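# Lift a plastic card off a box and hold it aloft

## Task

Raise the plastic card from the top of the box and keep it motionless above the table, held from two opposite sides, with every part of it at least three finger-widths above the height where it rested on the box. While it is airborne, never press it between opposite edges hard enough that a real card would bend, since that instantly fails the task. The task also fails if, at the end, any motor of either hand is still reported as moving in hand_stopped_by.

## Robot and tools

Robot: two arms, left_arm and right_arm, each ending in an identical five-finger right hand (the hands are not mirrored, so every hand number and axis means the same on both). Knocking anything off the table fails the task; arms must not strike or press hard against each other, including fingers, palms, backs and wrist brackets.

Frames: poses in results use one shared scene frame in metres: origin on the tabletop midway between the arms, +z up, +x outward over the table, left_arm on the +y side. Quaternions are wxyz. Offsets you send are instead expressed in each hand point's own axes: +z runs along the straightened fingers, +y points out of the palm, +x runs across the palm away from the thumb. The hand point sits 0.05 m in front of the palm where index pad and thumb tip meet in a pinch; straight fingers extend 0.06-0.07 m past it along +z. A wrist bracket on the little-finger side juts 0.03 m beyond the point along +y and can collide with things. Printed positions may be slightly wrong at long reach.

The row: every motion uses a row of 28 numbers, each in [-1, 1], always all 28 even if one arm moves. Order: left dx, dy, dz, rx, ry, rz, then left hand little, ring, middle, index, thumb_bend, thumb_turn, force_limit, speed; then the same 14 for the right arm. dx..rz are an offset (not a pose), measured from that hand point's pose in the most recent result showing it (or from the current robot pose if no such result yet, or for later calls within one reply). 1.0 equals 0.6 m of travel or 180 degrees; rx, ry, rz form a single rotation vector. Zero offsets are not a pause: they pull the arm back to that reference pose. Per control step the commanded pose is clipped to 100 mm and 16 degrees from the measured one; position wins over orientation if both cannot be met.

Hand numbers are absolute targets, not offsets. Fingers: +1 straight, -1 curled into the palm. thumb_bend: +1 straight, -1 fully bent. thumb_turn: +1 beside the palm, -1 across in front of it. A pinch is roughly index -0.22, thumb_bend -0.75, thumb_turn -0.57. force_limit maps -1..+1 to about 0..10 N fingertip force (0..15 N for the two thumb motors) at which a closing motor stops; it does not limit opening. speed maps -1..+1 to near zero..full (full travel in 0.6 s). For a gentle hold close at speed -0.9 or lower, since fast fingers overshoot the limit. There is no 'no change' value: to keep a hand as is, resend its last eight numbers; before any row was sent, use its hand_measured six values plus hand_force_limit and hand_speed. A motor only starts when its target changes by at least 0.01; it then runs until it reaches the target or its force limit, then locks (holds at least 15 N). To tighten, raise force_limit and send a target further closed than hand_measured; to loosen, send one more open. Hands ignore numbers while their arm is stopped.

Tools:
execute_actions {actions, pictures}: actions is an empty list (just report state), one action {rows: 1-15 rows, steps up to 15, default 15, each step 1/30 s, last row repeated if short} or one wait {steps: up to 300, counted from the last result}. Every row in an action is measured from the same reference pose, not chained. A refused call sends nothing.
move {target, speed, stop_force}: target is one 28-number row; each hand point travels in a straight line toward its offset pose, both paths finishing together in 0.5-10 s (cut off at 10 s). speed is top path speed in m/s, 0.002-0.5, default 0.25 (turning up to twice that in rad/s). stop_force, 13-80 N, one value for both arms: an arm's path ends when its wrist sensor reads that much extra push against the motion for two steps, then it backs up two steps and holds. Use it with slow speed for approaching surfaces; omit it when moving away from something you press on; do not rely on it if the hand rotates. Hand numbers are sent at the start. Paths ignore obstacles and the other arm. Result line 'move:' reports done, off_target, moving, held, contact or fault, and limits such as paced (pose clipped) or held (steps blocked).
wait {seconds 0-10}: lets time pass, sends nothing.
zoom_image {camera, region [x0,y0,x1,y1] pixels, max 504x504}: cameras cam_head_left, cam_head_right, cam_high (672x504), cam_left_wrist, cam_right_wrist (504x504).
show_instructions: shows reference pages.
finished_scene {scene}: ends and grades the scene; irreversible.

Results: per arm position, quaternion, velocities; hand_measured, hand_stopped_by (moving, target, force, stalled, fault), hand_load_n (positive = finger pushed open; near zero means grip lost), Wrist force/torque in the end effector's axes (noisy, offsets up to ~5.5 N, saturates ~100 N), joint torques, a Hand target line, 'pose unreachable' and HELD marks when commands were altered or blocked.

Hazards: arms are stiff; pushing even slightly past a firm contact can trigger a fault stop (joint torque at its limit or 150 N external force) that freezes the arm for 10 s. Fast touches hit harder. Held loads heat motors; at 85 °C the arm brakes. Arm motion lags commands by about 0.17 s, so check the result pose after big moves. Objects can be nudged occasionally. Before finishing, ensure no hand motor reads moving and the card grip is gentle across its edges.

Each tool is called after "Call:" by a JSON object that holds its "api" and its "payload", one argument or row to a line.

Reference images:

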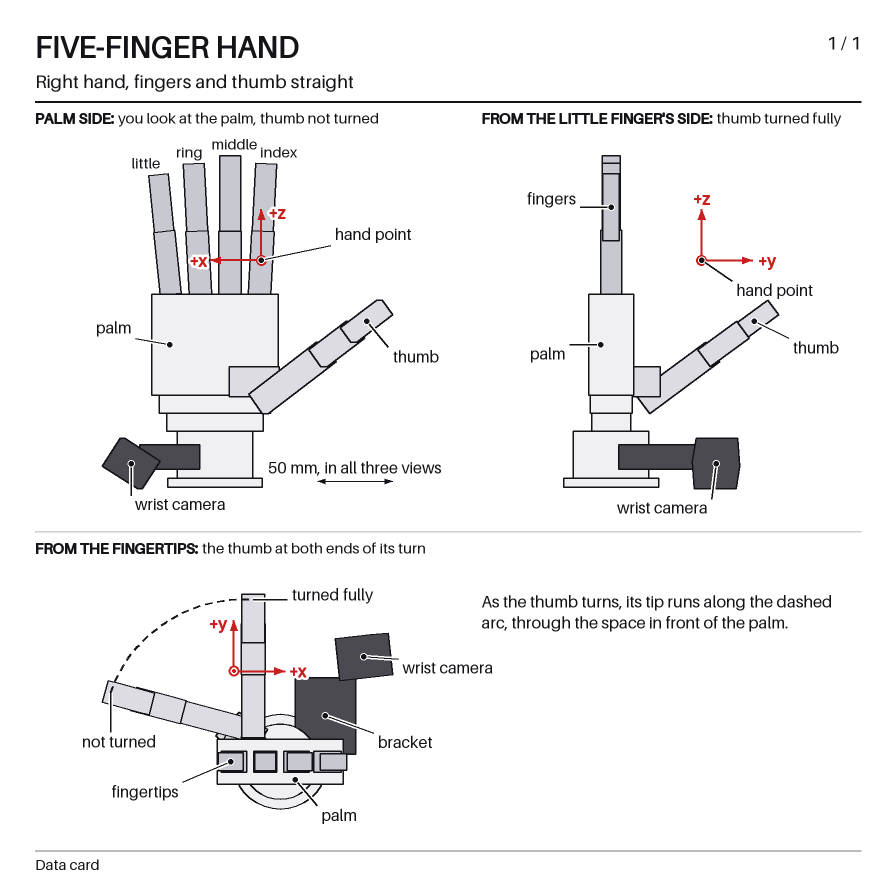

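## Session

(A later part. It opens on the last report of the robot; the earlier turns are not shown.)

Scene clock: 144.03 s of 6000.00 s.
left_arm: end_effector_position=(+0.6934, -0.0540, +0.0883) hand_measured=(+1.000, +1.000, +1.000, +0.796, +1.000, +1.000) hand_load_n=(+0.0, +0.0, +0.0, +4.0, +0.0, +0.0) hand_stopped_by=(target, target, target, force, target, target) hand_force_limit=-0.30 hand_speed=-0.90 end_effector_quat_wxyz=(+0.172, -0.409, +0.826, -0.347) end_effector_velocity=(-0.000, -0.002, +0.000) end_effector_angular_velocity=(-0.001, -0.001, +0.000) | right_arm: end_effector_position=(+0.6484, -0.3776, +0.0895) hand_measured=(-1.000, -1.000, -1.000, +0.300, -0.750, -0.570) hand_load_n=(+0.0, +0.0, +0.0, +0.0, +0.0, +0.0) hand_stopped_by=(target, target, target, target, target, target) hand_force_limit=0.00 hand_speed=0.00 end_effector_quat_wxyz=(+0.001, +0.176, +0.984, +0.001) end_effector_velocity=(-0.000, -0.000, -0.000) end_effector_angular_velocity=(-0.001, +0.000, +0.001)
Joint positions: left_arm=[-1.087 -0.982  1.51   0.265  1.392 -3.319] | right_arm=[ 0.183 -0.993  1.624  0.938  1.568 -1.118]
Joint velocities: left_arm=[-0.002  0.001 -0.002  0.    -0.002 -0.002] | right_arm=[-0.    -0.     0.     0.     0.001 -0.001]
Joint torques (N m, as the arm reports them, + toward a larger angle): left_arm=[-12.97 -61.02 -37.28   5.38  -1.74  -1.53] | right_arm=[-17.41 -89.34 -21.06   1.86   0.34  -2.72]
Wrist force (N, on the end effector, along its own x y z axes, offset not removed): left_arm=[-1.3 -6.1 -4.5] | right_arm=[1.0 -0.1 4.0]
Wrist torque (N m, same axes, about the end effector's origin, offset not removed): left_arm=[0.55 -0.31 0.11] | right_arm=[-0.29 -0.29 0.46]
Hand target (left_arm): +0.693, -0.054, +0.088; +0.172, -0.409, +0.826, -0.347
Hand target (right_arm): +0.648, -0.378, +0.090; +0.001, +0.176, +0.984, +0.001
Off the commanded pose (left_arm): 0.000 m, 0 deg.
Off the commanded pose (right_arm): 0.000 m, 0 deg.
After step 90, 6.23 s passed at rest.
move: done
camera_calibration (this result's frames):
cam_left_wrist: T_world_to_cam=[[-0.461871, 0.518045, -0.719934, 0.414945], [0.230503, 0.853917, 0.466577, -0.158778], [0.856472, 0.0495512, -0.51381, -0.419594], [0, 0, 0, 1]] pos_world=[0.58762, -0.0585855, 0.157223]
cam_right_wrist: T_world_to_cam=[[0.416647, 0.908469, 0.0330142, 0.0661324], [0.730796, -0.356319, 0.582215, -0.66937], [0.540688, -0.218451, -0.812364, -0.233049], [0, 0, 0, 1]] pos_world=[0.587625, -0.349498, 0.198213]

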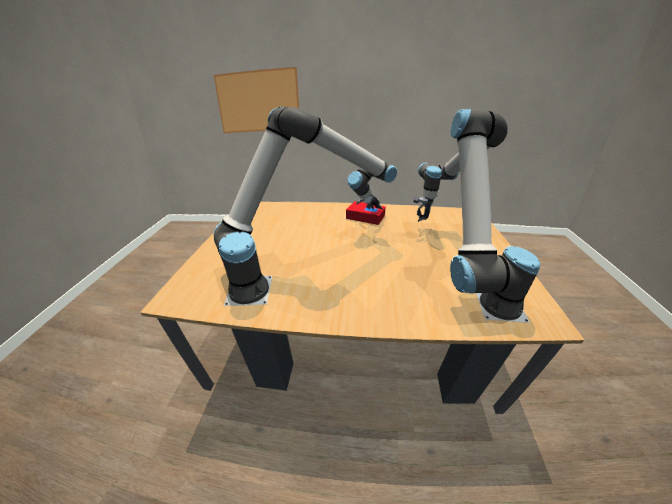

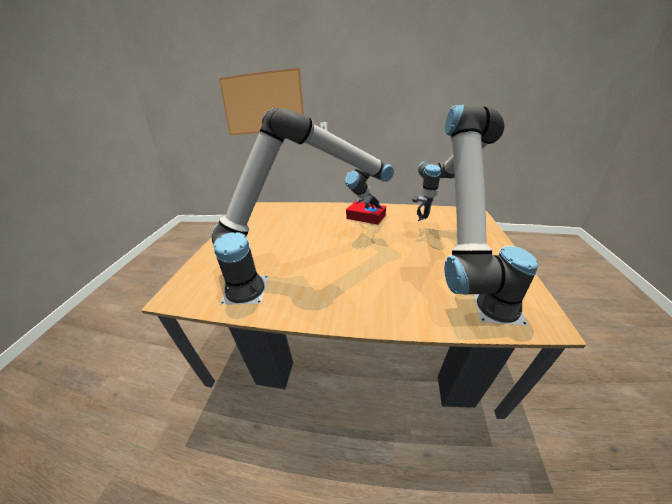

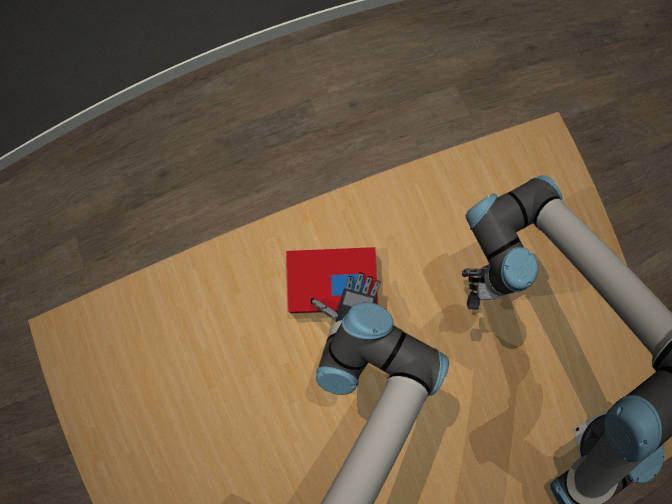

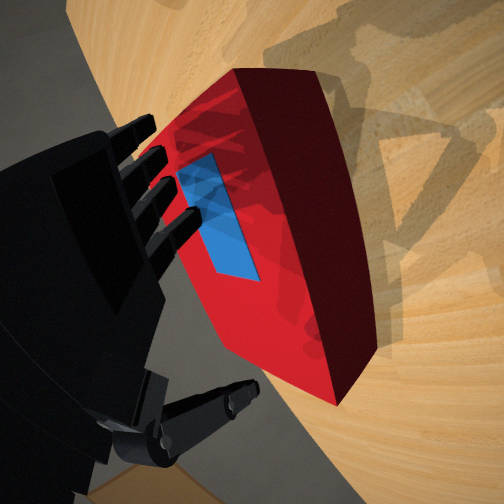

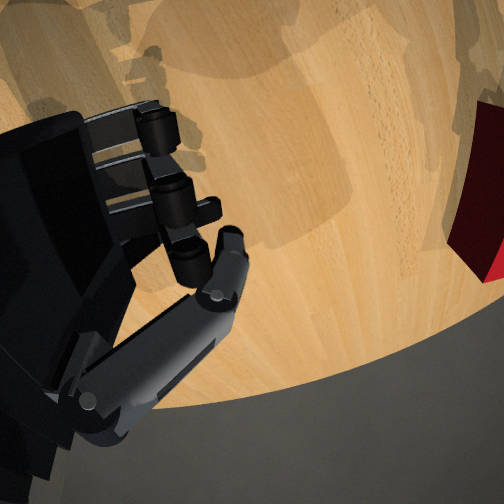

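Call:
{"api": "move", "payload": {
  "target": [0,0,0,0,0,0,1,1,1,0.92,1,1,-0.3,-0.5, 0,0,0,0,0,0,-1,-1,-1,0.3,-0.75,-0.57,0,0]
}}

Call:
{"api": "move", "payload": {
  "target": [0.008,0.02,-0.0203,0,0,0,1,1,1,0.92,1,1,-0.3,-0.9, 0,0,0,0,0,0,-1,-1,-1,0.3,-0.75,-0.57,0,0],
  "speed": 0.05
}}

Call:
{"api": "move", "payload": {
  "target": [0,0,0,0,0,0,1,1,1,0.3,1,1,-0.3,-0.9, 0,0,0,0,0,0,-1,-1,-1,0.3,-0.75,-0.57,0,0]
}}

Call:
{"api": "zoom_image", "payload": {
  "camera": "cam_high",
  "region": [290, 240, 410, 330]
}}

Scene clock: 154.77 s of 6000.00 s.
left_arm: end_effector_position=(+0.6934, -0.0541, +0.0882) hand_measured=(+1.000, +1.000, +1.000, +0.920, +1.000, +1.000) hand_load_n=(+0.0, +0.0, +0.0, +0.0, +0.0, +0.0) hand_stopped_by=(target, target, target, target, target, target) hand_force_limit=-0.30 hand_speed=-0.50 end_effector_quat_wxyz=(+0.172, -0.409, +0.826, -0.346) end_effector_velocity=(+0.000, +0.001, +0.000) end_effector_angular_velocity=(-0.000, -0.000, +0.000) | right_arm: end_effector_position=(+0.6484, -0.3776, +0.0895) hand_measured=(-1.000, -1.000, -1.000, +0.300, -0.750, -0.570) hand_load_n=(+0.0, +0.0, +0.0, +0.0, +0.0, +0.0) hand_stopped_by=(target, target, target, target, target, target) hand_force_limit=0.00 hand_speed=0.00 end_effector_quat_wxyz=(+0.001, +0.176, +0.984, +0.001) end_effector_velocity=(+0.000, -0.000, +0.001) end_effector_angular_velocity=(+0.000, -0.002, -0.000)
Joint positions: left_arm=[-1.087 -0.982  1.51   0.265  1.392 -3.319] | right_arm=[ 0.183 -0.993  1.624  0.938  1.568 -1.118]
Joint velocities: left_arm=[ 0.001 -0.001  0.001 -0.001  0.     0.   ] | right_arm=[-0.    -0.002 -0.     0.     0.     0.   ]
Joint torques (N m, as the arm reports them, + toward a larger angle): left_arm=[  13.78 -101.    -20.46    0.26    1.63    2.3 ] | right_arm=[-11.35 -94.81 -22.59   2.14   0.67  -2.49]
Wrist force (N, on the end effector, along its own x y z axes, offset not removed): left_arm=[0.0 -0.2 1.0] | right_arm=[1.4 0.8 1.7]
Wrist torque (N m, same axes, about the end effector's origin, offset not removed): left_arm=[0.03 0.02 0.20] | right_arm=[0.21 -0.29 0.42]
Hand target (left_arm): +0.693, -0.054, +0.088; +0.172, -0.409, +0.826, -0.347
Hand target (right_arm): +0.648, -0.378, +0.089; +0.001, +0.176, +0.984, +0.001
Off the commanded pose (left_arm): 0.000 m, 0 deg.
Off the commanded pose (right_arm): 0.000 m, 0 deg.
After step 90, 7.03 s passed at rest.
move: done
camera_calibration (this result's frames):
cam_left_wrist: T_world_to_cam=[[-0.46196, 0.518104, -0.719835, 0.414976], [0.230521, 0.853877, 0.466642, -0.158732], [0.856419, 0.0496329, -0.51389, -0.419574], [0, 0, 0, 1]] pos_world=[0.587624, -0.0586385, 0.15717]
cam_right_wrist: T_world_to_cam=[[0.416658, 0.908463, 0.0330393, 0.0661312], [0.730762, -0.356333, 0.58225, -0.669387], [0.540725, -0.218455, -0.812338, -0.233053], [0, 0, 0, 1]] pos_world=[0.587625, -0.349514, 0.198248]

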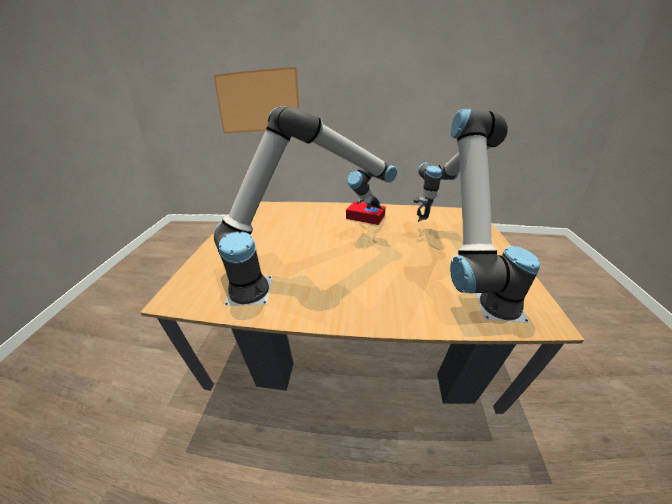

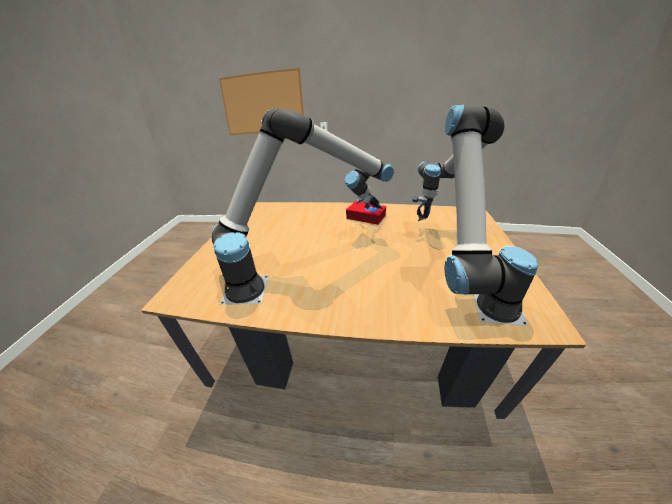

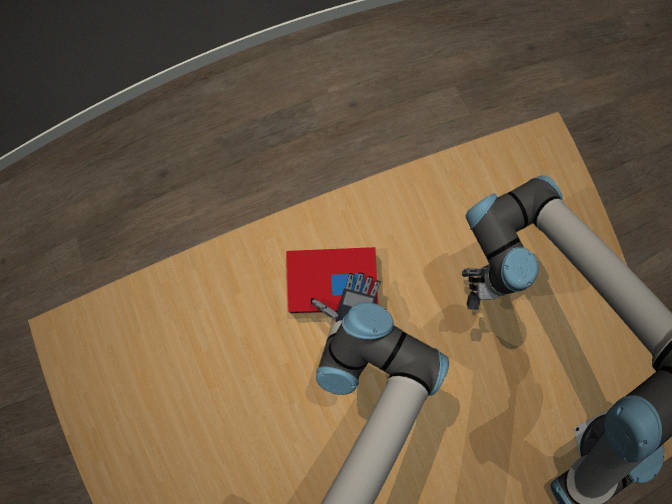

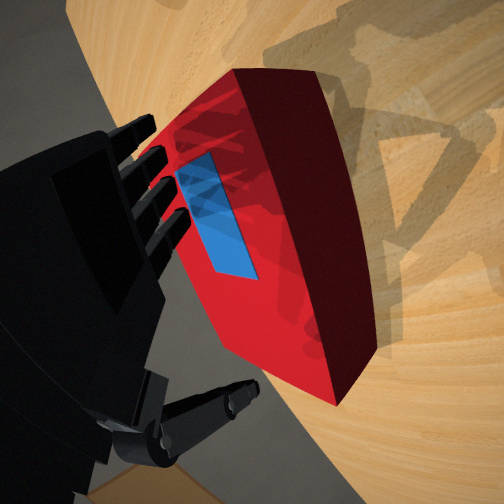

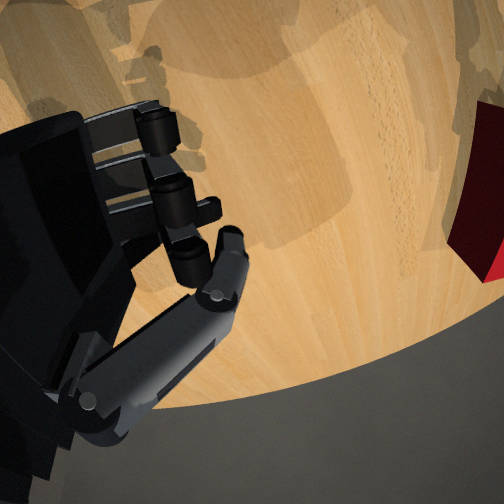

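Scene clock: 155.60 s of 6000.00 s.
left_arm: end_effector_position=(+0.6771, -0.0476, +0.0882) hand_measured=(+1.000, +1.000, +1.000, +0.920, +1.000, +1.000) hand_load_n=(+0.0, +0.0, +0.0, +0.0, +0.0, +0.0) hand_stopped_by=(target, target, target, target, target, target) hand_force_limit=-0.30 hand_speed=-0.90 end_effector_quat_wxyz=(+0.172, -0.409, +0.826, -0.346) end_effector_velocity=(-0.002, +0.001, -0.000) end_effector_angular_velocity=(+0.000, +0.000, -0.000) | right_arm: end_effector_position=(+0.6484, -0.3776, +0.0895) hand_measured=(-1.000, -1.000, -1.000, +0.300, -0.750, -0.570) hand_load_n=(+0.0, +0.0, +0.0, +0.0, +0.0, +0.0) hand_stopped_by=(target, target, target, target, target, target) hand_force_limit=0.00 hand_speed=0.00 end_effector_quat_wxyz=(+0.001, +0.176, +0.984, +0.001) end_effector_velocity=(-0.000, -0.000, -0.000) end_effector_angular_velocity=(-0.000, +0.001, -0.000)
Joint positions: left_arm=[-1.099 -1.006  1.55   0.25   1.383 -3.328] | right_arm=[ 0.183 -0.993  1.624  0.938  1.568 -1.118]
Joint velocities: left_arm=[-0.001 -0.003  0.005 -0.001 -0.001 -0.001] | right_arm=[0. 0. 0. 0. 0. 0.]
Joint torques (N m, as the arm reports them, + toward a larger angle): left_arm=[-12.04 -99.68 -20.62  -1.46  -3.03  -1.46] | right_arm=[-11.96 -95.63 -21.63   2.2    0.59  -2.42]
Wrist force (N, on the end effector, along its own x y z axes, offset not removed): left_arm=[-4.5 2.8 -1.3] | right_arm=[4.2 0.0 3.8]
Wrist torque (N m, same axes, about the end effector's origin, offset not removed): left_arm=[0.64 0.70 0.06] | right_arm=[-0.21 -0.73 0.57]
Hand target (left_arm): +0.677, -0.048, +0.088; +0.172, -0.409, +0.826, -0.346
Hand target (right_arm): +0.648, -0.378, +0.090; +0.001, +0.176, +0.984, +0.001
Off the commanded pose (left_arm): 0.000 m, 0 deg.
Off the commanded pose (right_arm): 0.000 m, 0 deg.
move: done
camera_calibration (this result's frames):
cam_left_wrist: T_world_to_cam=[[-0.461991, 0.518089, -0.719825, 0.404117], [0.230544, 0.853886, 0.466613, -0.160493], [0.856396, 0.0496201, -0.51393, -0.405895], [0, 0, 0, 1]] pos_world=[0.571306, -0.0521852, 0.157181]
cam_right_wrist: T_world_to_cam=[[0.416658, 0.908463, 0.0330393, 0.0661311], [0.730762, -0.356333, 0.58225, -0.669387], [0.540725, -0.218455, -0.812339, -0.233053], [0, 0, 0, 1]] pos_world=[0.587625, -0.349514, 0.198248]

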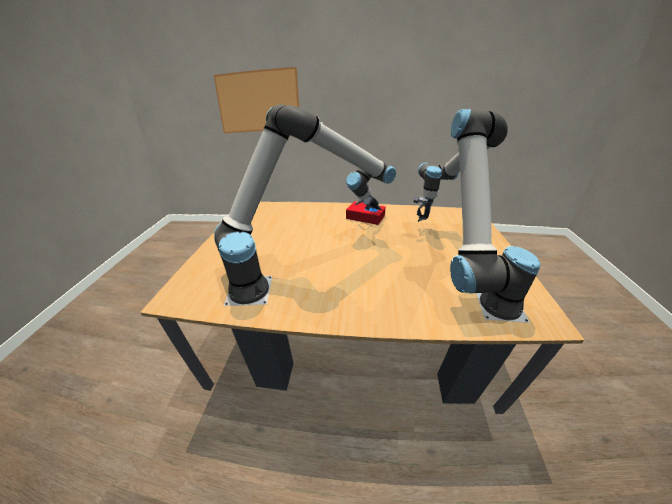

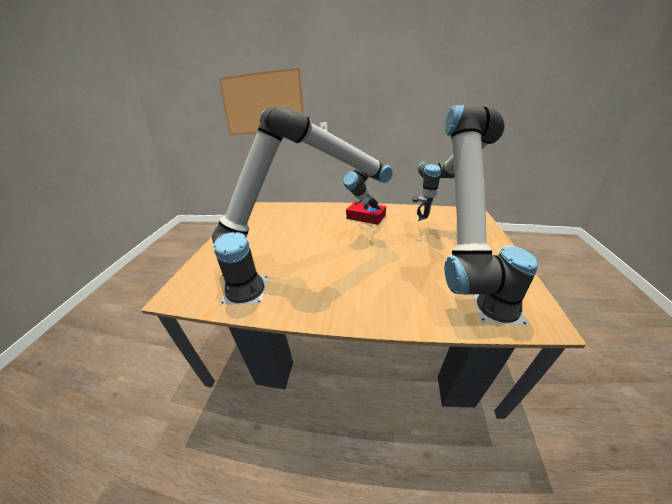

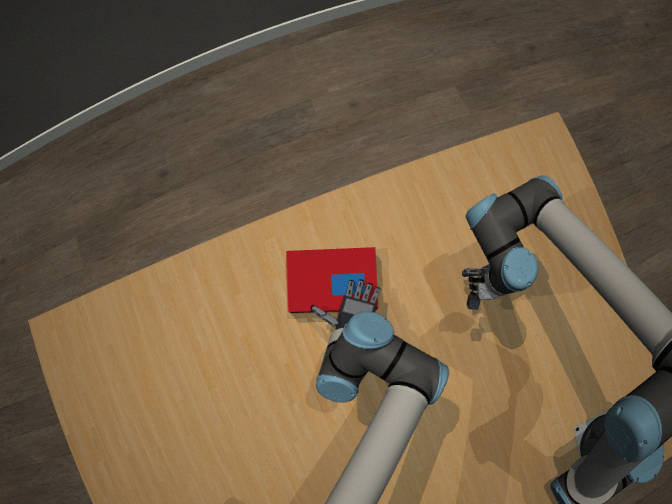

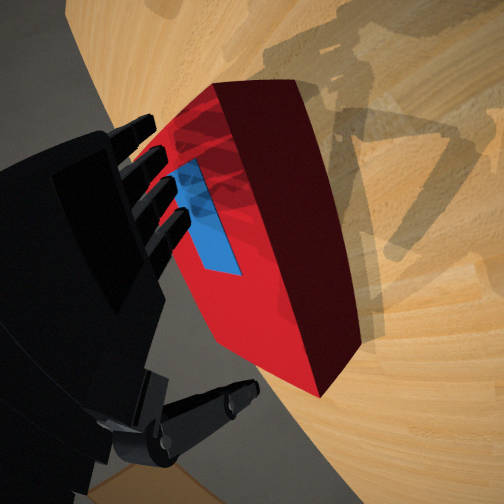

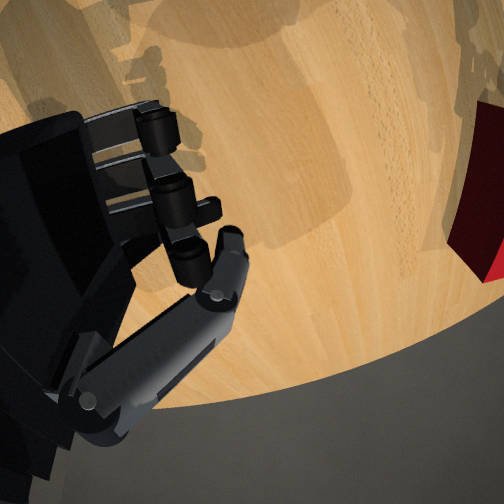

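Scene clock: 156.57 s of 6000.00 s.
left_arm: end_effector_position=(+0.6771, -0.0477, +0.0883) hand_measured=(+1.000, +1.000, +1.000, +0.800, +1.000, +1.000) hand_load_n=(+0.0, +0.0, +0.0, +3.5, +0.0, +0.0) hand_stopped_by=(target, target, target, force, target, target) hand_force_limit=-0.30 hand_speed=-0.90 end_effector_quat_wxyz=(+0.172, -0.409, +0.826, -0.347) end_effector_velocity=(+0.000, +0.000, +0.000) end_effector_angular_velocity=(-0.000, -0.000, +0.000) | right_arm: end_effector_position=(+0.6484, -0.3776, +0.0895) hand_measured=(-1.000, -1.000, -1.000, +0.300, -0.750, -0.570) hand_load_n=(+0.0, +0.0, +0.0, +0.0, +0.0, +0.0) hand_stopped_by=(target, target, target, target, target, target) hand_force_limit=0.00 hand_speed=0.00 end_effector_quat_wxyz=(+0.001, +0.176, +0.984, +0.001) end_effector_velocity=(-0.000, -0.000, +0.000) end_effector_angular_velocity=(-0.000, -0.001, +0.000)
Joint positions: left_arm=[-1.099 -1.006  1.55   0.25   1.383 -3.328] | right_arm=[ 0.183 -0.993  1.624  0.938  1.568 -1.118]
Joint velocities: left_arm=[ 0. -0. -0. -0.  0. -0.] | right_arm=[-0.    -0.001  0.     0.     0.    -0.   ]
Joint torques (N m, as the arm reports them, + toward a larger angle): left_arm=[ 10.61 -70.38 -38.15   1.6   -0.94   0.62] | right_arm=[-12.41 -96.13 -22.1    2.09   0.34  -2.38]
Wrist force (N, on the end effector, along its own x y z axes, offset not removed): left_arm=[-1.8 -5.2 -2.6] | right_arm=[1.8 3.0 3.8]
Wrist torque (N m, same axes, about the end effector's origin, offset not removed): left_arm=[0.16 0.22 0.09] | right_arm=[0.26 -0.37 0.50]
Hand target (left_arm): +0.677, -0.048, +0.088; +0.172, -0.409, +0.826, -0.346
Hand target (right_arm): +0.648, -0.378, +0.090; +0.001, +0.176, +0.984, +0.001
Off the commanded pose (left_arm): 0.000 m, 0 deg.
Off the commanded pose (right_arm): 0.000 m, 0 deg.
move: done
camera_calibration (this result's frames):
cam_left_wrist: T_world_to_cam=[[-0.461932, 0.518013, -0.719918, 0.404153], [0.230504, 0.853935, 0.466543, -0.160454], [0.856438, 0.0495667, -0.513864, -0.40589], [0, 0, 0, 1]] pos_world=[0.571296, -0.0522207, 0.157243]
cam_right_wrist: T_world_to_cam=[[0.416658, 0.908463, 0.0330395, 0.066131], [0.730761, -0.356333, 0.58225, -0.669387], [0.540725, -0.218455, -0.812338, -0.233053], [0, 0, 0, 1]] pos_world=[0.587626, -0.349514, 0.198248]

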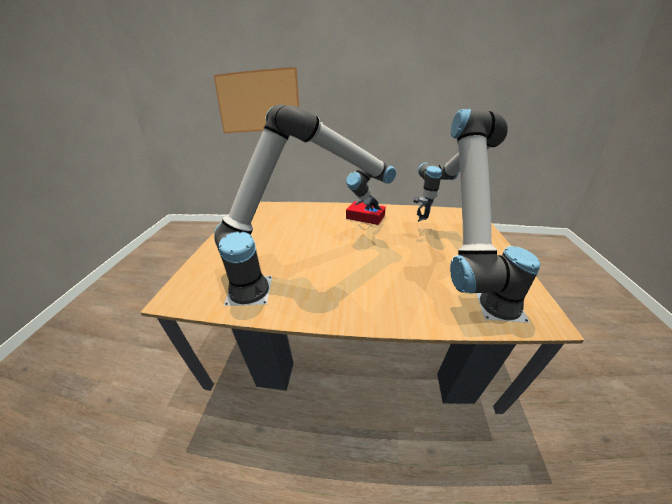

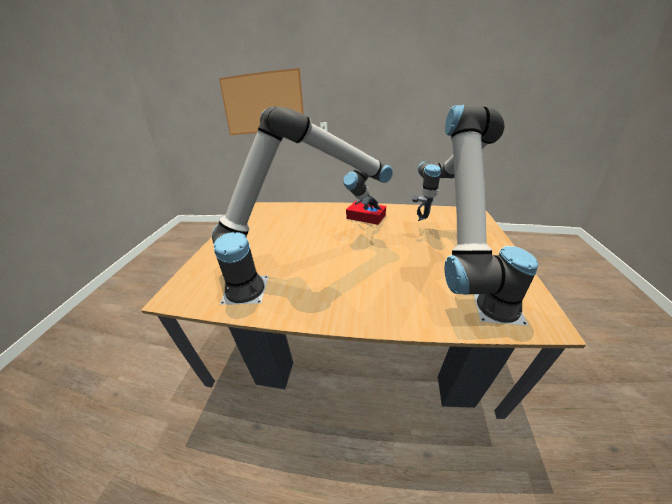

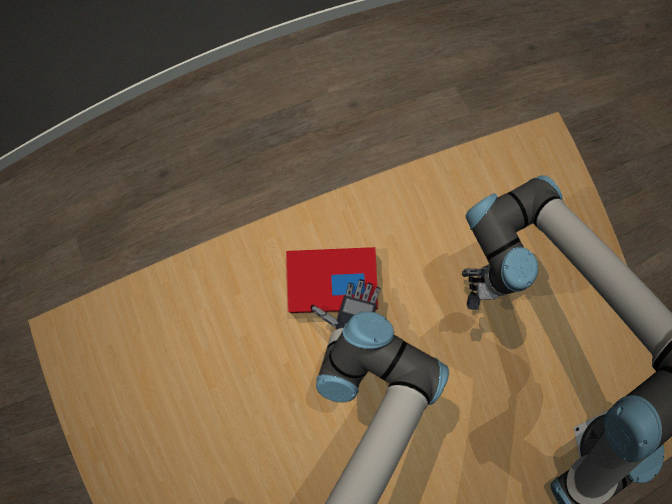

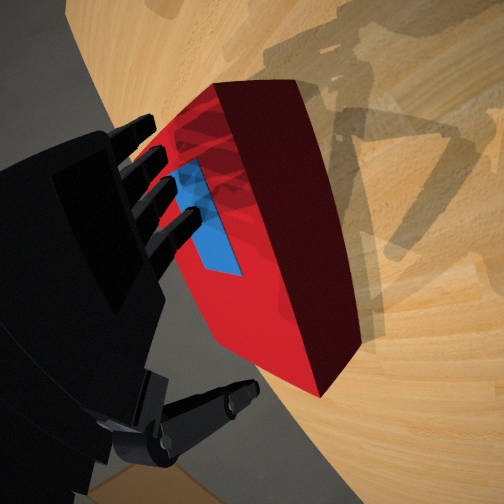

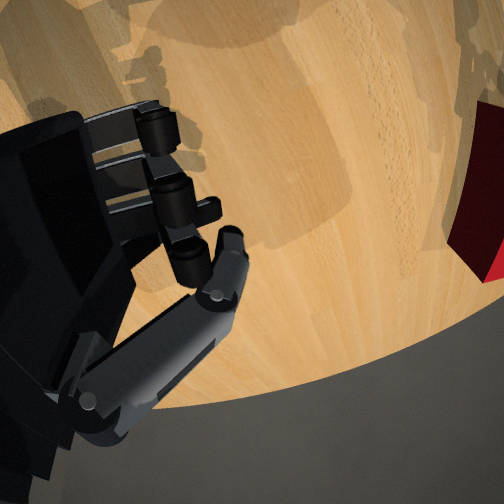

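Region (290, 240, 410, 330) of cam_high's 672x504 image, scaled by 4.200, with more detail than that image has; it fills the top 378 rows of this view, and the rest is white.

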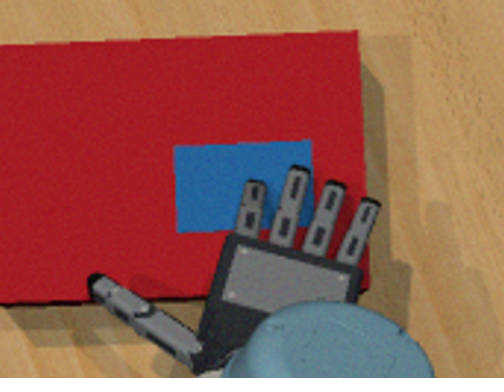

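Call:
{"api": "move", "payload": {
  "target": [0.097,-0.0203,0.0206,0,0,0,1,1,1,0.3,1,1,-0.3,-0.9, 0,0,0,0,0,0,-1,-1,-1,0.3,-0.75,-0.57,0,0],
  "speed": 0.04
}}

Call:
{"api": "move", "payload": {
  "target": [0,-0.03,-0.03,0,0,0,1,1,1,0.3,1,1,-0.3,-0.9, 0,0,0,0,0,0,-1,-1,-1,0.3,-0.75,-0.57,0,0],
  "speed": 0.06
}}

Call:
{"api": "zoom_image", "payload": {
  "camera": "cam_high",
  "region": [310, 240, 430, 330]
}}

Scene clock: 168.37 s of 6000.00 s.
left_arm: end_effector_position=(+0.6556, -0.1043, +0.0882) hand_measured=(+1.000, +1.000, +1.000, +0.800, +1.000, +1.000) hand_load_n=(+0.0, +0.0, +0.0, +3.5, +0.0, +0.0) hand_stopped_by=(target, target, target, force, target, target) hand_force_limit=-0.30 hand_speed=-0.90 end_effector_quat_wxyz=(+0.172, -0.409, +0.826, -0.347) end_effector_velocity=(-0.000, -0.001, -0.000) end_effector_angular_velocity=(+0.001, +0.001, +0.001) | right_arm: end_effector_position=(+0.6484, -0.3776, +0.0895) hand_measured=(-1.000, -1.000, -1.000, +0.300, -0.750, -0.570) hand_load_n=(+0.0, +0.0, +0.0, +0.0, +0.0, +0.0) hand_stopped_by=(target, target, target, target, target, target) hand_force_limit=0.00 hand_speed=0.00 end_effector_quat_wxyz=(+0.001, +0.176, +0.984, +0.001) end_effector_velocity=(+0.000, -0.000, +0.000) end_effector_angular_velocity=(-0.000, -0.000, -0.001)
Joint positions: left_arm=[-1.167 -0.973  1.497  0.281  1.336 -3.378] | right_arm=[ 0.183 -0.993  1.624  0.938  1.568 -1.118]
Joint velocities: left_arm=[-0.001  0.001 -0.002  0.003 -0.002 -0.002] | right_arm=[-0.    -0.    -0.    -0.     0.     0.001]
Joint torques (N m, as the arm reports them, + toward a larger angle): left_arm=[-11.55 -63.3  -38.1    5.23  -2.53  -1.43] | right_arm=[-14.07 -95.07 -22.28   2.03   0.69  -2.7 ]
Wrist force (N, on the end effector, along its own x y z axes, offset not removed): left_arm=[-2.8 -8.3 -6.8] | right_arm=[3.7 -1.7 2.7]
Wrist torque (N m, same axes, about the end effector's origin, offset not removed): left_arm=[0.16 0.13 0.08] | right_arm=[-0.30 -0.54 0.47]
Hand target (left_arm): +0.656, -0.105, +0.088; +0.172, -0.409, +0.826, -0.347
Hand target (right_arm): +0.648, -0.378, +0.090; +0.001, +0.176, +0.984, +0.001
Off the commanded pose (left_arm): 0.000 m, 0 deg.
Off the commanded pose (right_arm): 0.000 m, 0 deg.
After step 90, 6.90 s passed at rest.
move: done
camera_calibration (this result's frames):
cam_left_wrist: T_world_to_cam=[[-0.462043, 0.517885, -0.719938, 0.423621], [0.230592, 0.854019, 0.466346, -0.10715], [0.856355, 0.0494599, -0.514014, -0.384676], [0, 0, 0, 1]] pos_world=[0.549858, -0.108853, 0.157221]
cam_right_wrist: T_world_to_cam=[[0.416658, 0.908463, 0.0330393, 0.0661311], [0.730761, -0.356333, 0.58225, -0.669387], [0.540725, -0.218455, -0.812338, -0.233053], [0, 0, 0, 1]] pos_world=[0.587626, -0.349514, 0.198248]

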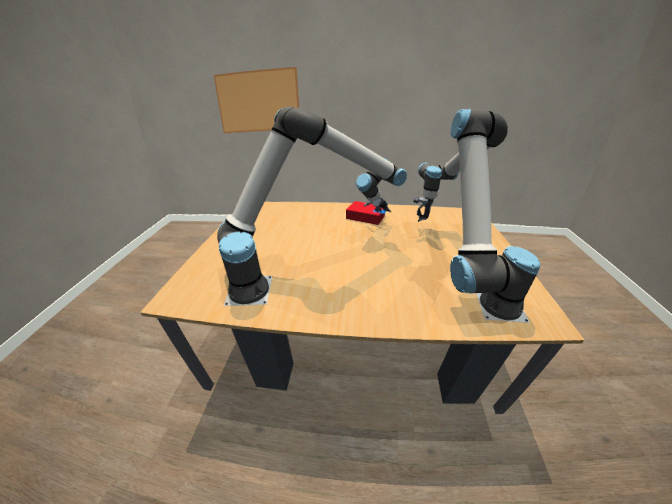

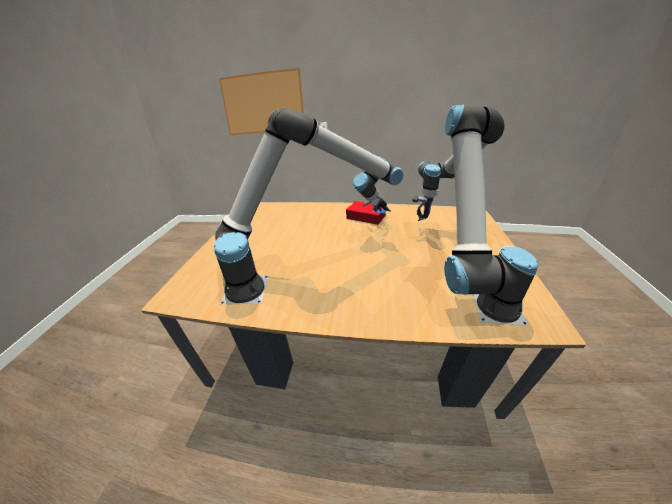

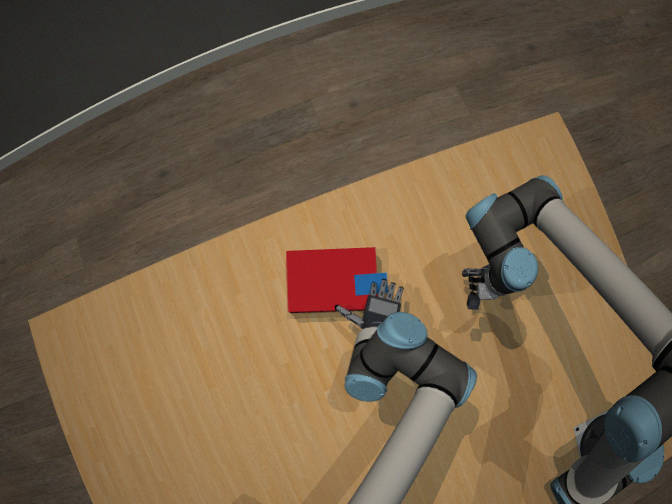

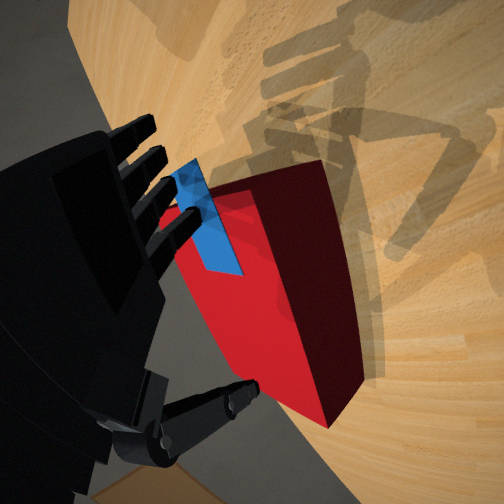

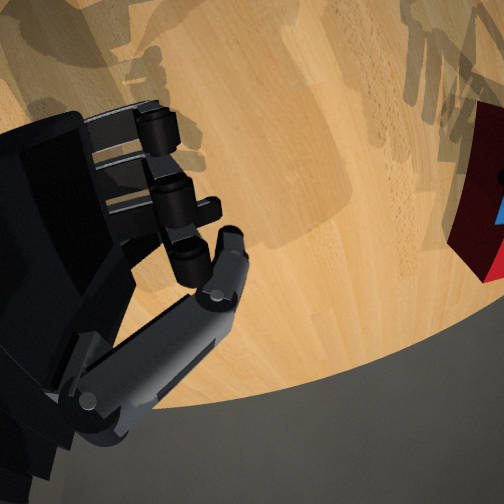

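Scene clock: 169.23 s of 6000.00 s.
left_arm: end_effector_position=(+0.6555, -0.1042, +0.1135) hand_measured=(+1.000, +1.000, +1.000, +0.800, +1.000, +1.000) hand_load_n=(+0.0, +0.0, +0.0, +0.0, +0.0, +0.0) hand_stopped_by=(target, target, target, force, target, target) hand_force_limit=-0.30 hand_speed=-0.90 end_effector_quat_wxyz=(+0.172, -0.409, +0.826, -0.347) end_effector_velocity=(+0.001, +0.001, +0.002) end_effector_angular_velocity=(-0.001, -0.001, +0.001) | right_arm: end_effector_position=(+0.6484, -0.3776, +0.0895) hand_measured=(-1.000, -1.000, -1.000, +0.300, -0.750, -0.570) hand_load_n=(+0.0, +0.0, +0.0, +0.0, +0.0, +0.0) hand_stopped_by=(target, target, target, target, target, target) hand_force_limit=0.00 hand_speed=0.00 end_effector_quat_wxyz=(+0.001, +0.176, +0.984, +0.001) end_effector_velocity=(+0.000, -0.000, +0.000) end_effector_angular_velocity=(-0.000, -0.000, +0.001)
Joint positions: left_arm=[-1.167 -0.994  1.481  0.317  1.336 -3.378] | right_arm=[ 0.183 -0.993  1.624  0.938  1.568 -1.118]
Joint velocities: left_arm=[ 0.001 -0.002 -0.002  0.002 -0.    -0.   ] | right_arm=[-0.    -0.    -0.     0.     0.    -0.001]
Joint torques (N m, as the arm reports them, + toward a larger angle): left_arm=[  -4.52 -103.19  -42.7     4.98   -1.75   -0.02] | right_arm=[-13.11 -96.11 -22.27   2.1    0.31  -2.48]
Wrist force (N, on the end effector, along its own x y z axes, offset not removed): left_arm=[-2.2 -0.2 -1.9] | right_arm=[2.3 1.7 1.2]
Wrist torque (N m, same axes, about the end effector's origin, offset not removed): left_arm=[0.31 0.45 0.01] | right_arm=[0.27 -0.43 0.50]
Hand target (left_arm): +0.655, -0.104, +0.114; +0.172, -0.409, +0.826, -0.347
Hand target (right_arm): +0.648, -0.378, +0.090; +0.001, +0.176, +0.984, +0.001
Off the commanded pose (left_arm): 0.000 m, 0 deg.
Off the commanded pose (right_arm): 0.000 m, 0 deg.
move: done
camera_calibration (this result's frames):
cam_left_wrist: T_world_to_cam=[[-0.462044, 0.517884, -0.719938, 0.441668], [0.230592, 0.85402, 0.466345, -0.118993], [0.856354, 0.0494602, -0.514015, -0.371585], [0, 0, 0, 1]] pos_world=[0.549717, -0.108732, 0.182465]
cam_right_wrist: T_world_to_cam=[[0.416658, 0.908463, 0.0330393, 0.0661311], [0.730761, -0.356333, 0.58225, -0.669387], [0.540725, -0.218455, -0.812338, -0.233053], [0, 0, 0, 1]] pos_world=[0.587626, -0.349514, 0.198248]

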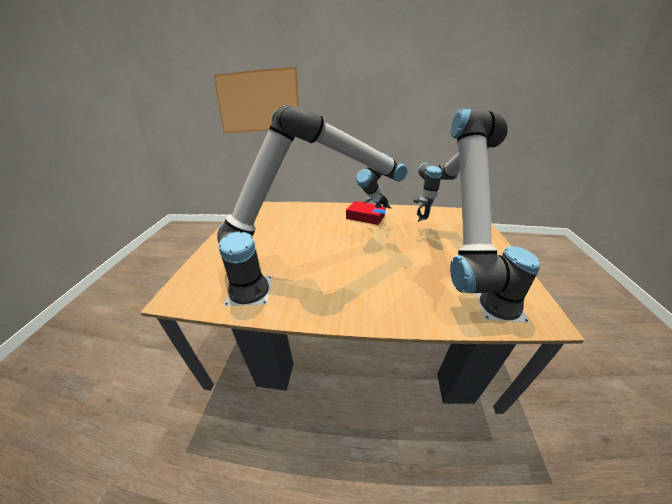

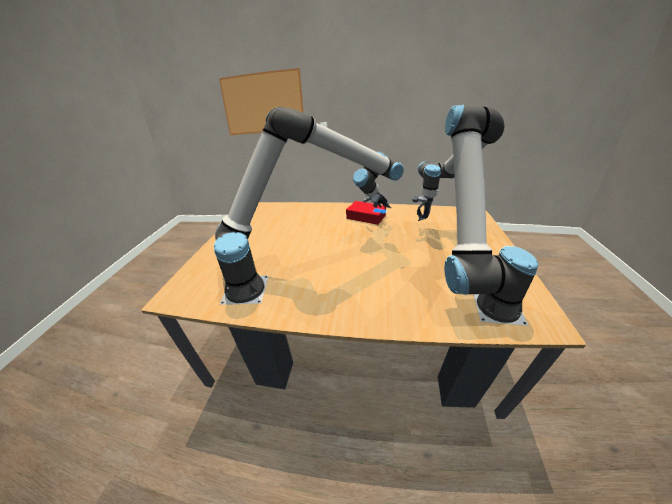

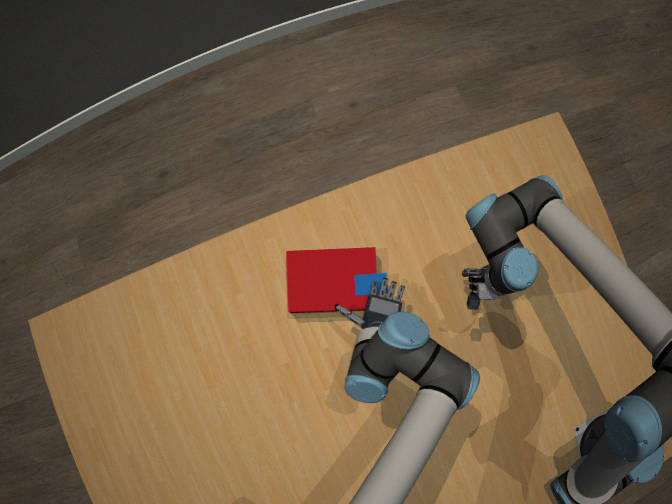

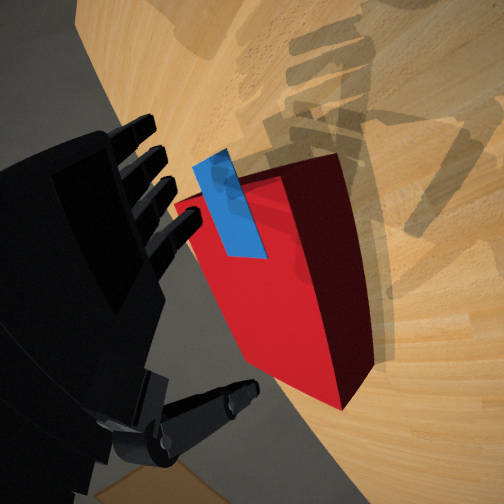

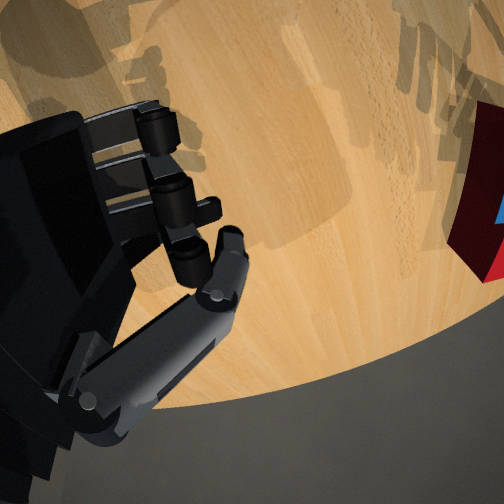

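Region (310, 240, 430, 330) of cam_high's 672x504 image, scaled by 4.200, with more detail than that image has; it fills the top 378 rows of this view, and the rest is white.

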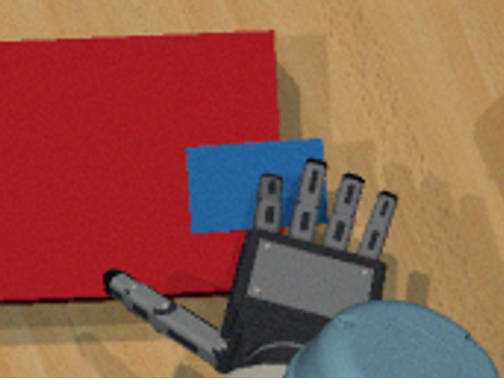

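Call:
{"api": "move", "payload": {
  "target": [-0.45,0,-0.25,0,0,0,1,1,1,0.3,1,1,-0.3,-0.9, 0.045,0.24,0.022,0,0,0,-1,-1,-1,0.3,-0.75,-0.57,0,0],
  "speed": 0.25
}}

Call:
{"api": "zoom_image", "payload": {
  "camera": "cam_high",
  "region": [340, 240, 460, 330]
}}

Call:
{"api": "zoom_image", "payload": {
  "camera": "cam_head_right",
  "region": [360, 185, 420, 230]
}}

Scene clock: 179.83 s of 6000.00 s.
left_arm: end_effector_position=(+0.7343, +0.1754, +0.2189) hand_measured=(+1.000, +1.000, +1.000, +0.800, +1.000, +1.000) hand_load_n=(+0.0, +0.0, +0.0, +0.0, +0.0, +0.0) hand_stopped_by=(target, target, target, force, target, target) hand_force_limit=-0.30 hand_speed=-0.90 end_effector_quat_wxyz=(+0.173, -0.409, +0.826, -0.346) end_effector_velocity=(+0.001, +0.002, +0.001) end_effector_angular_velocity=(-0.000, +0.000, -0.000) | right_arm: end_effector_position=(+0.6729, -0.2333, +0.0767) hand_measured=(-1.000, -1.000, -1.000, +0.300, -0.750, -0.570) hand_load_n=(+0.0, +0.0, +0.0, +0.0, +0.0, +0.0) hand_stopped_by=(target, target, target, target, target, target) hand_force_limit=0.00 hand_speed=0.00 end_effector_quat_wxyz=(+0.000, +0.176, +0.984, +0.002) end_effector_velocity=(+0.000, +0.001, -0.000) end_effector_angular_velocity=(-0.001, -0.000, +0.001)
Joint positions: left_arm=[-0.812 -1.201  1.591  0.386  1.586 -3.124] | right_arm=[ 0.374 -0.865  1.425  1.009  1.569 -0.927]
Joint velocities: left_arm=[ 0.003 -0.001 -0.001  0.001  0.002  0.002] | right_arm=[ 0.001  0.001 -0.001  0.     0.001  0.001]
Joint torques (N m, as the arm reports them, + toward a larger angle): left_arm=[ 12.12 -89.17 -44.25   4.41   1.82   1.94] | right_arm=[ 17.43 -81.66 -40.65   6.35   3.69   2.15]
Wrist force (N, on the end effector, along its own x y z axes, offset not removed): left_arm=[-2.1 0.5 -1.9] | right_arm=[4.6 1.2 0.6]
Wrist torque (N m, same axes, about the end effector's origin, offset not removed): left_arm=[0.36 0.44 0.03] | right_arm=[0.20 -0.78 0.65]
Hand target (left_arm): +0.734, +0.176, +0.219; +0.173, -0.409, +0.826, -0.346
Hand target (right_arm): +0.673, -0.233, +0.077; +0.000, +0.176, +0.984, +0.002
Off the commanded pose (left_arm): 0.000 m, 0 deg.
Off the commanded pose (right_arm): 0.000 m, 0 deg.
After step 90, 5.73 s passed at rest.
move: done
camera_calibration (this result's frames):
cam_left_wrist: T_world_to_cam=[[-0.46151, 0.518634, -0.719741, 0.408644], [0.230206, 0.853531, 0.467429, -0.424987], [0.856746, 0.050035, -0.513306, -0.39921], [0, 0, 0, 1]] pos_world=[0.628449, 0.170777, 0.287852]
cam_right_wrist: T_world_to_cam=[[0.41667, 0.908458, 0.0330272, -0.0747833], [0.730898, -0.356391, 0.582043, -0.628478], [0.540532, -0.21838, -0.812487, -0.225015], [0, 0, 0, 1]] pos_world=[0.61214, -0.205185, 0.18545]

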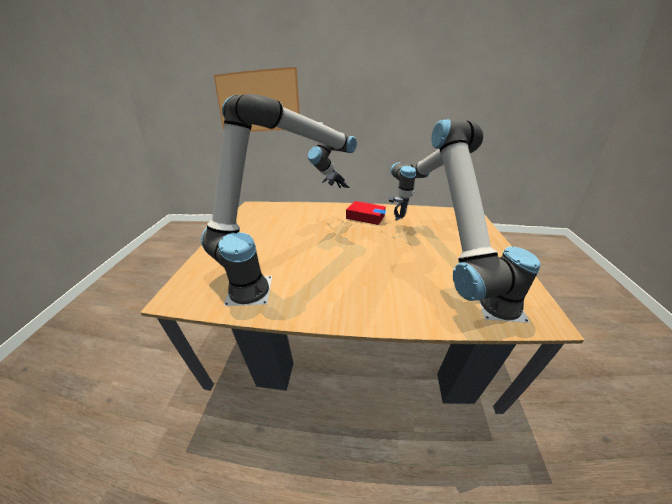

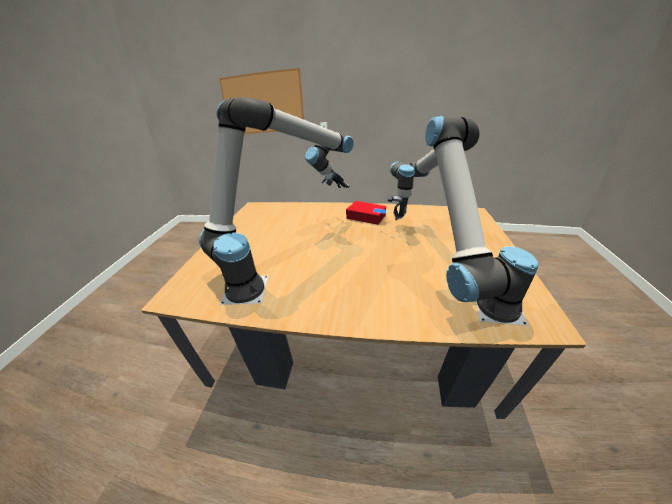

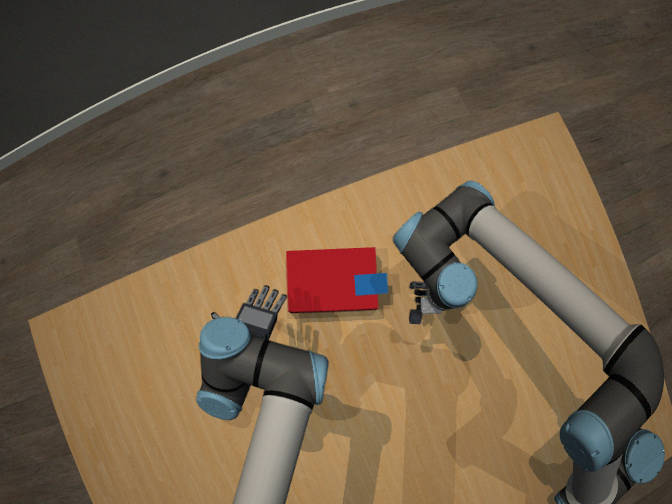

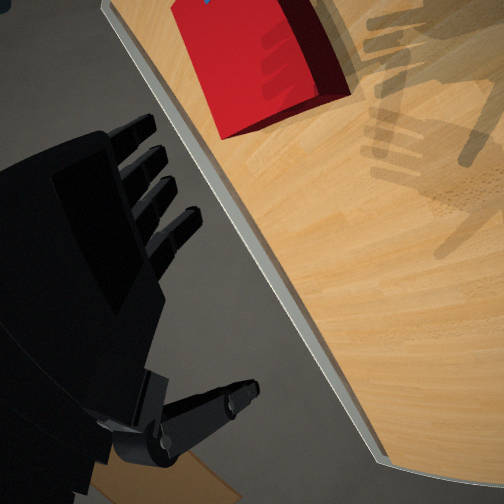

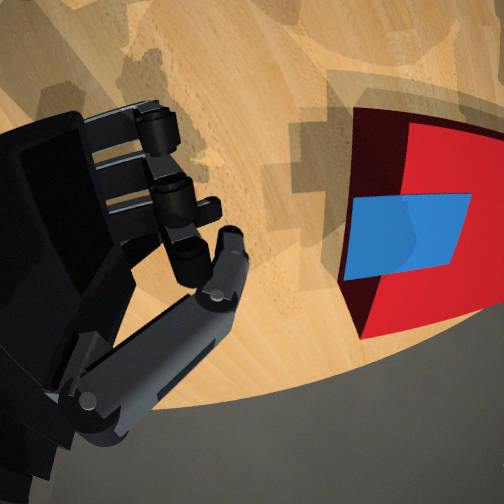

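Region (340, 240, 460, 330) of cam_high's 672x504 image, scaled by 4.200, with more detail than that image has; it fills the top 378 rows of this view, and the rest is white.

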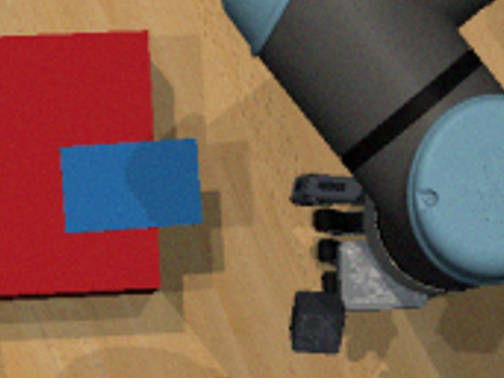

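Region (360, 185, 420, 230) of cam_head_right's 672x504 image, scaled by 8.400, with more detail than that image has; it fills the top 378 rows of this view, and the rest is white.

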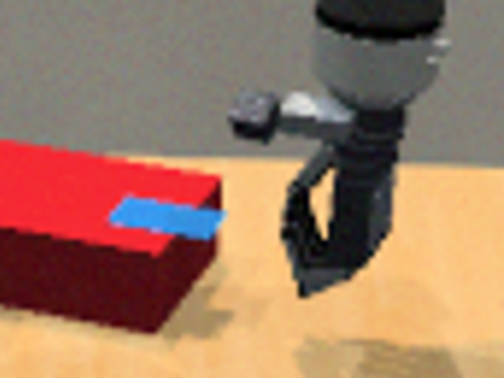

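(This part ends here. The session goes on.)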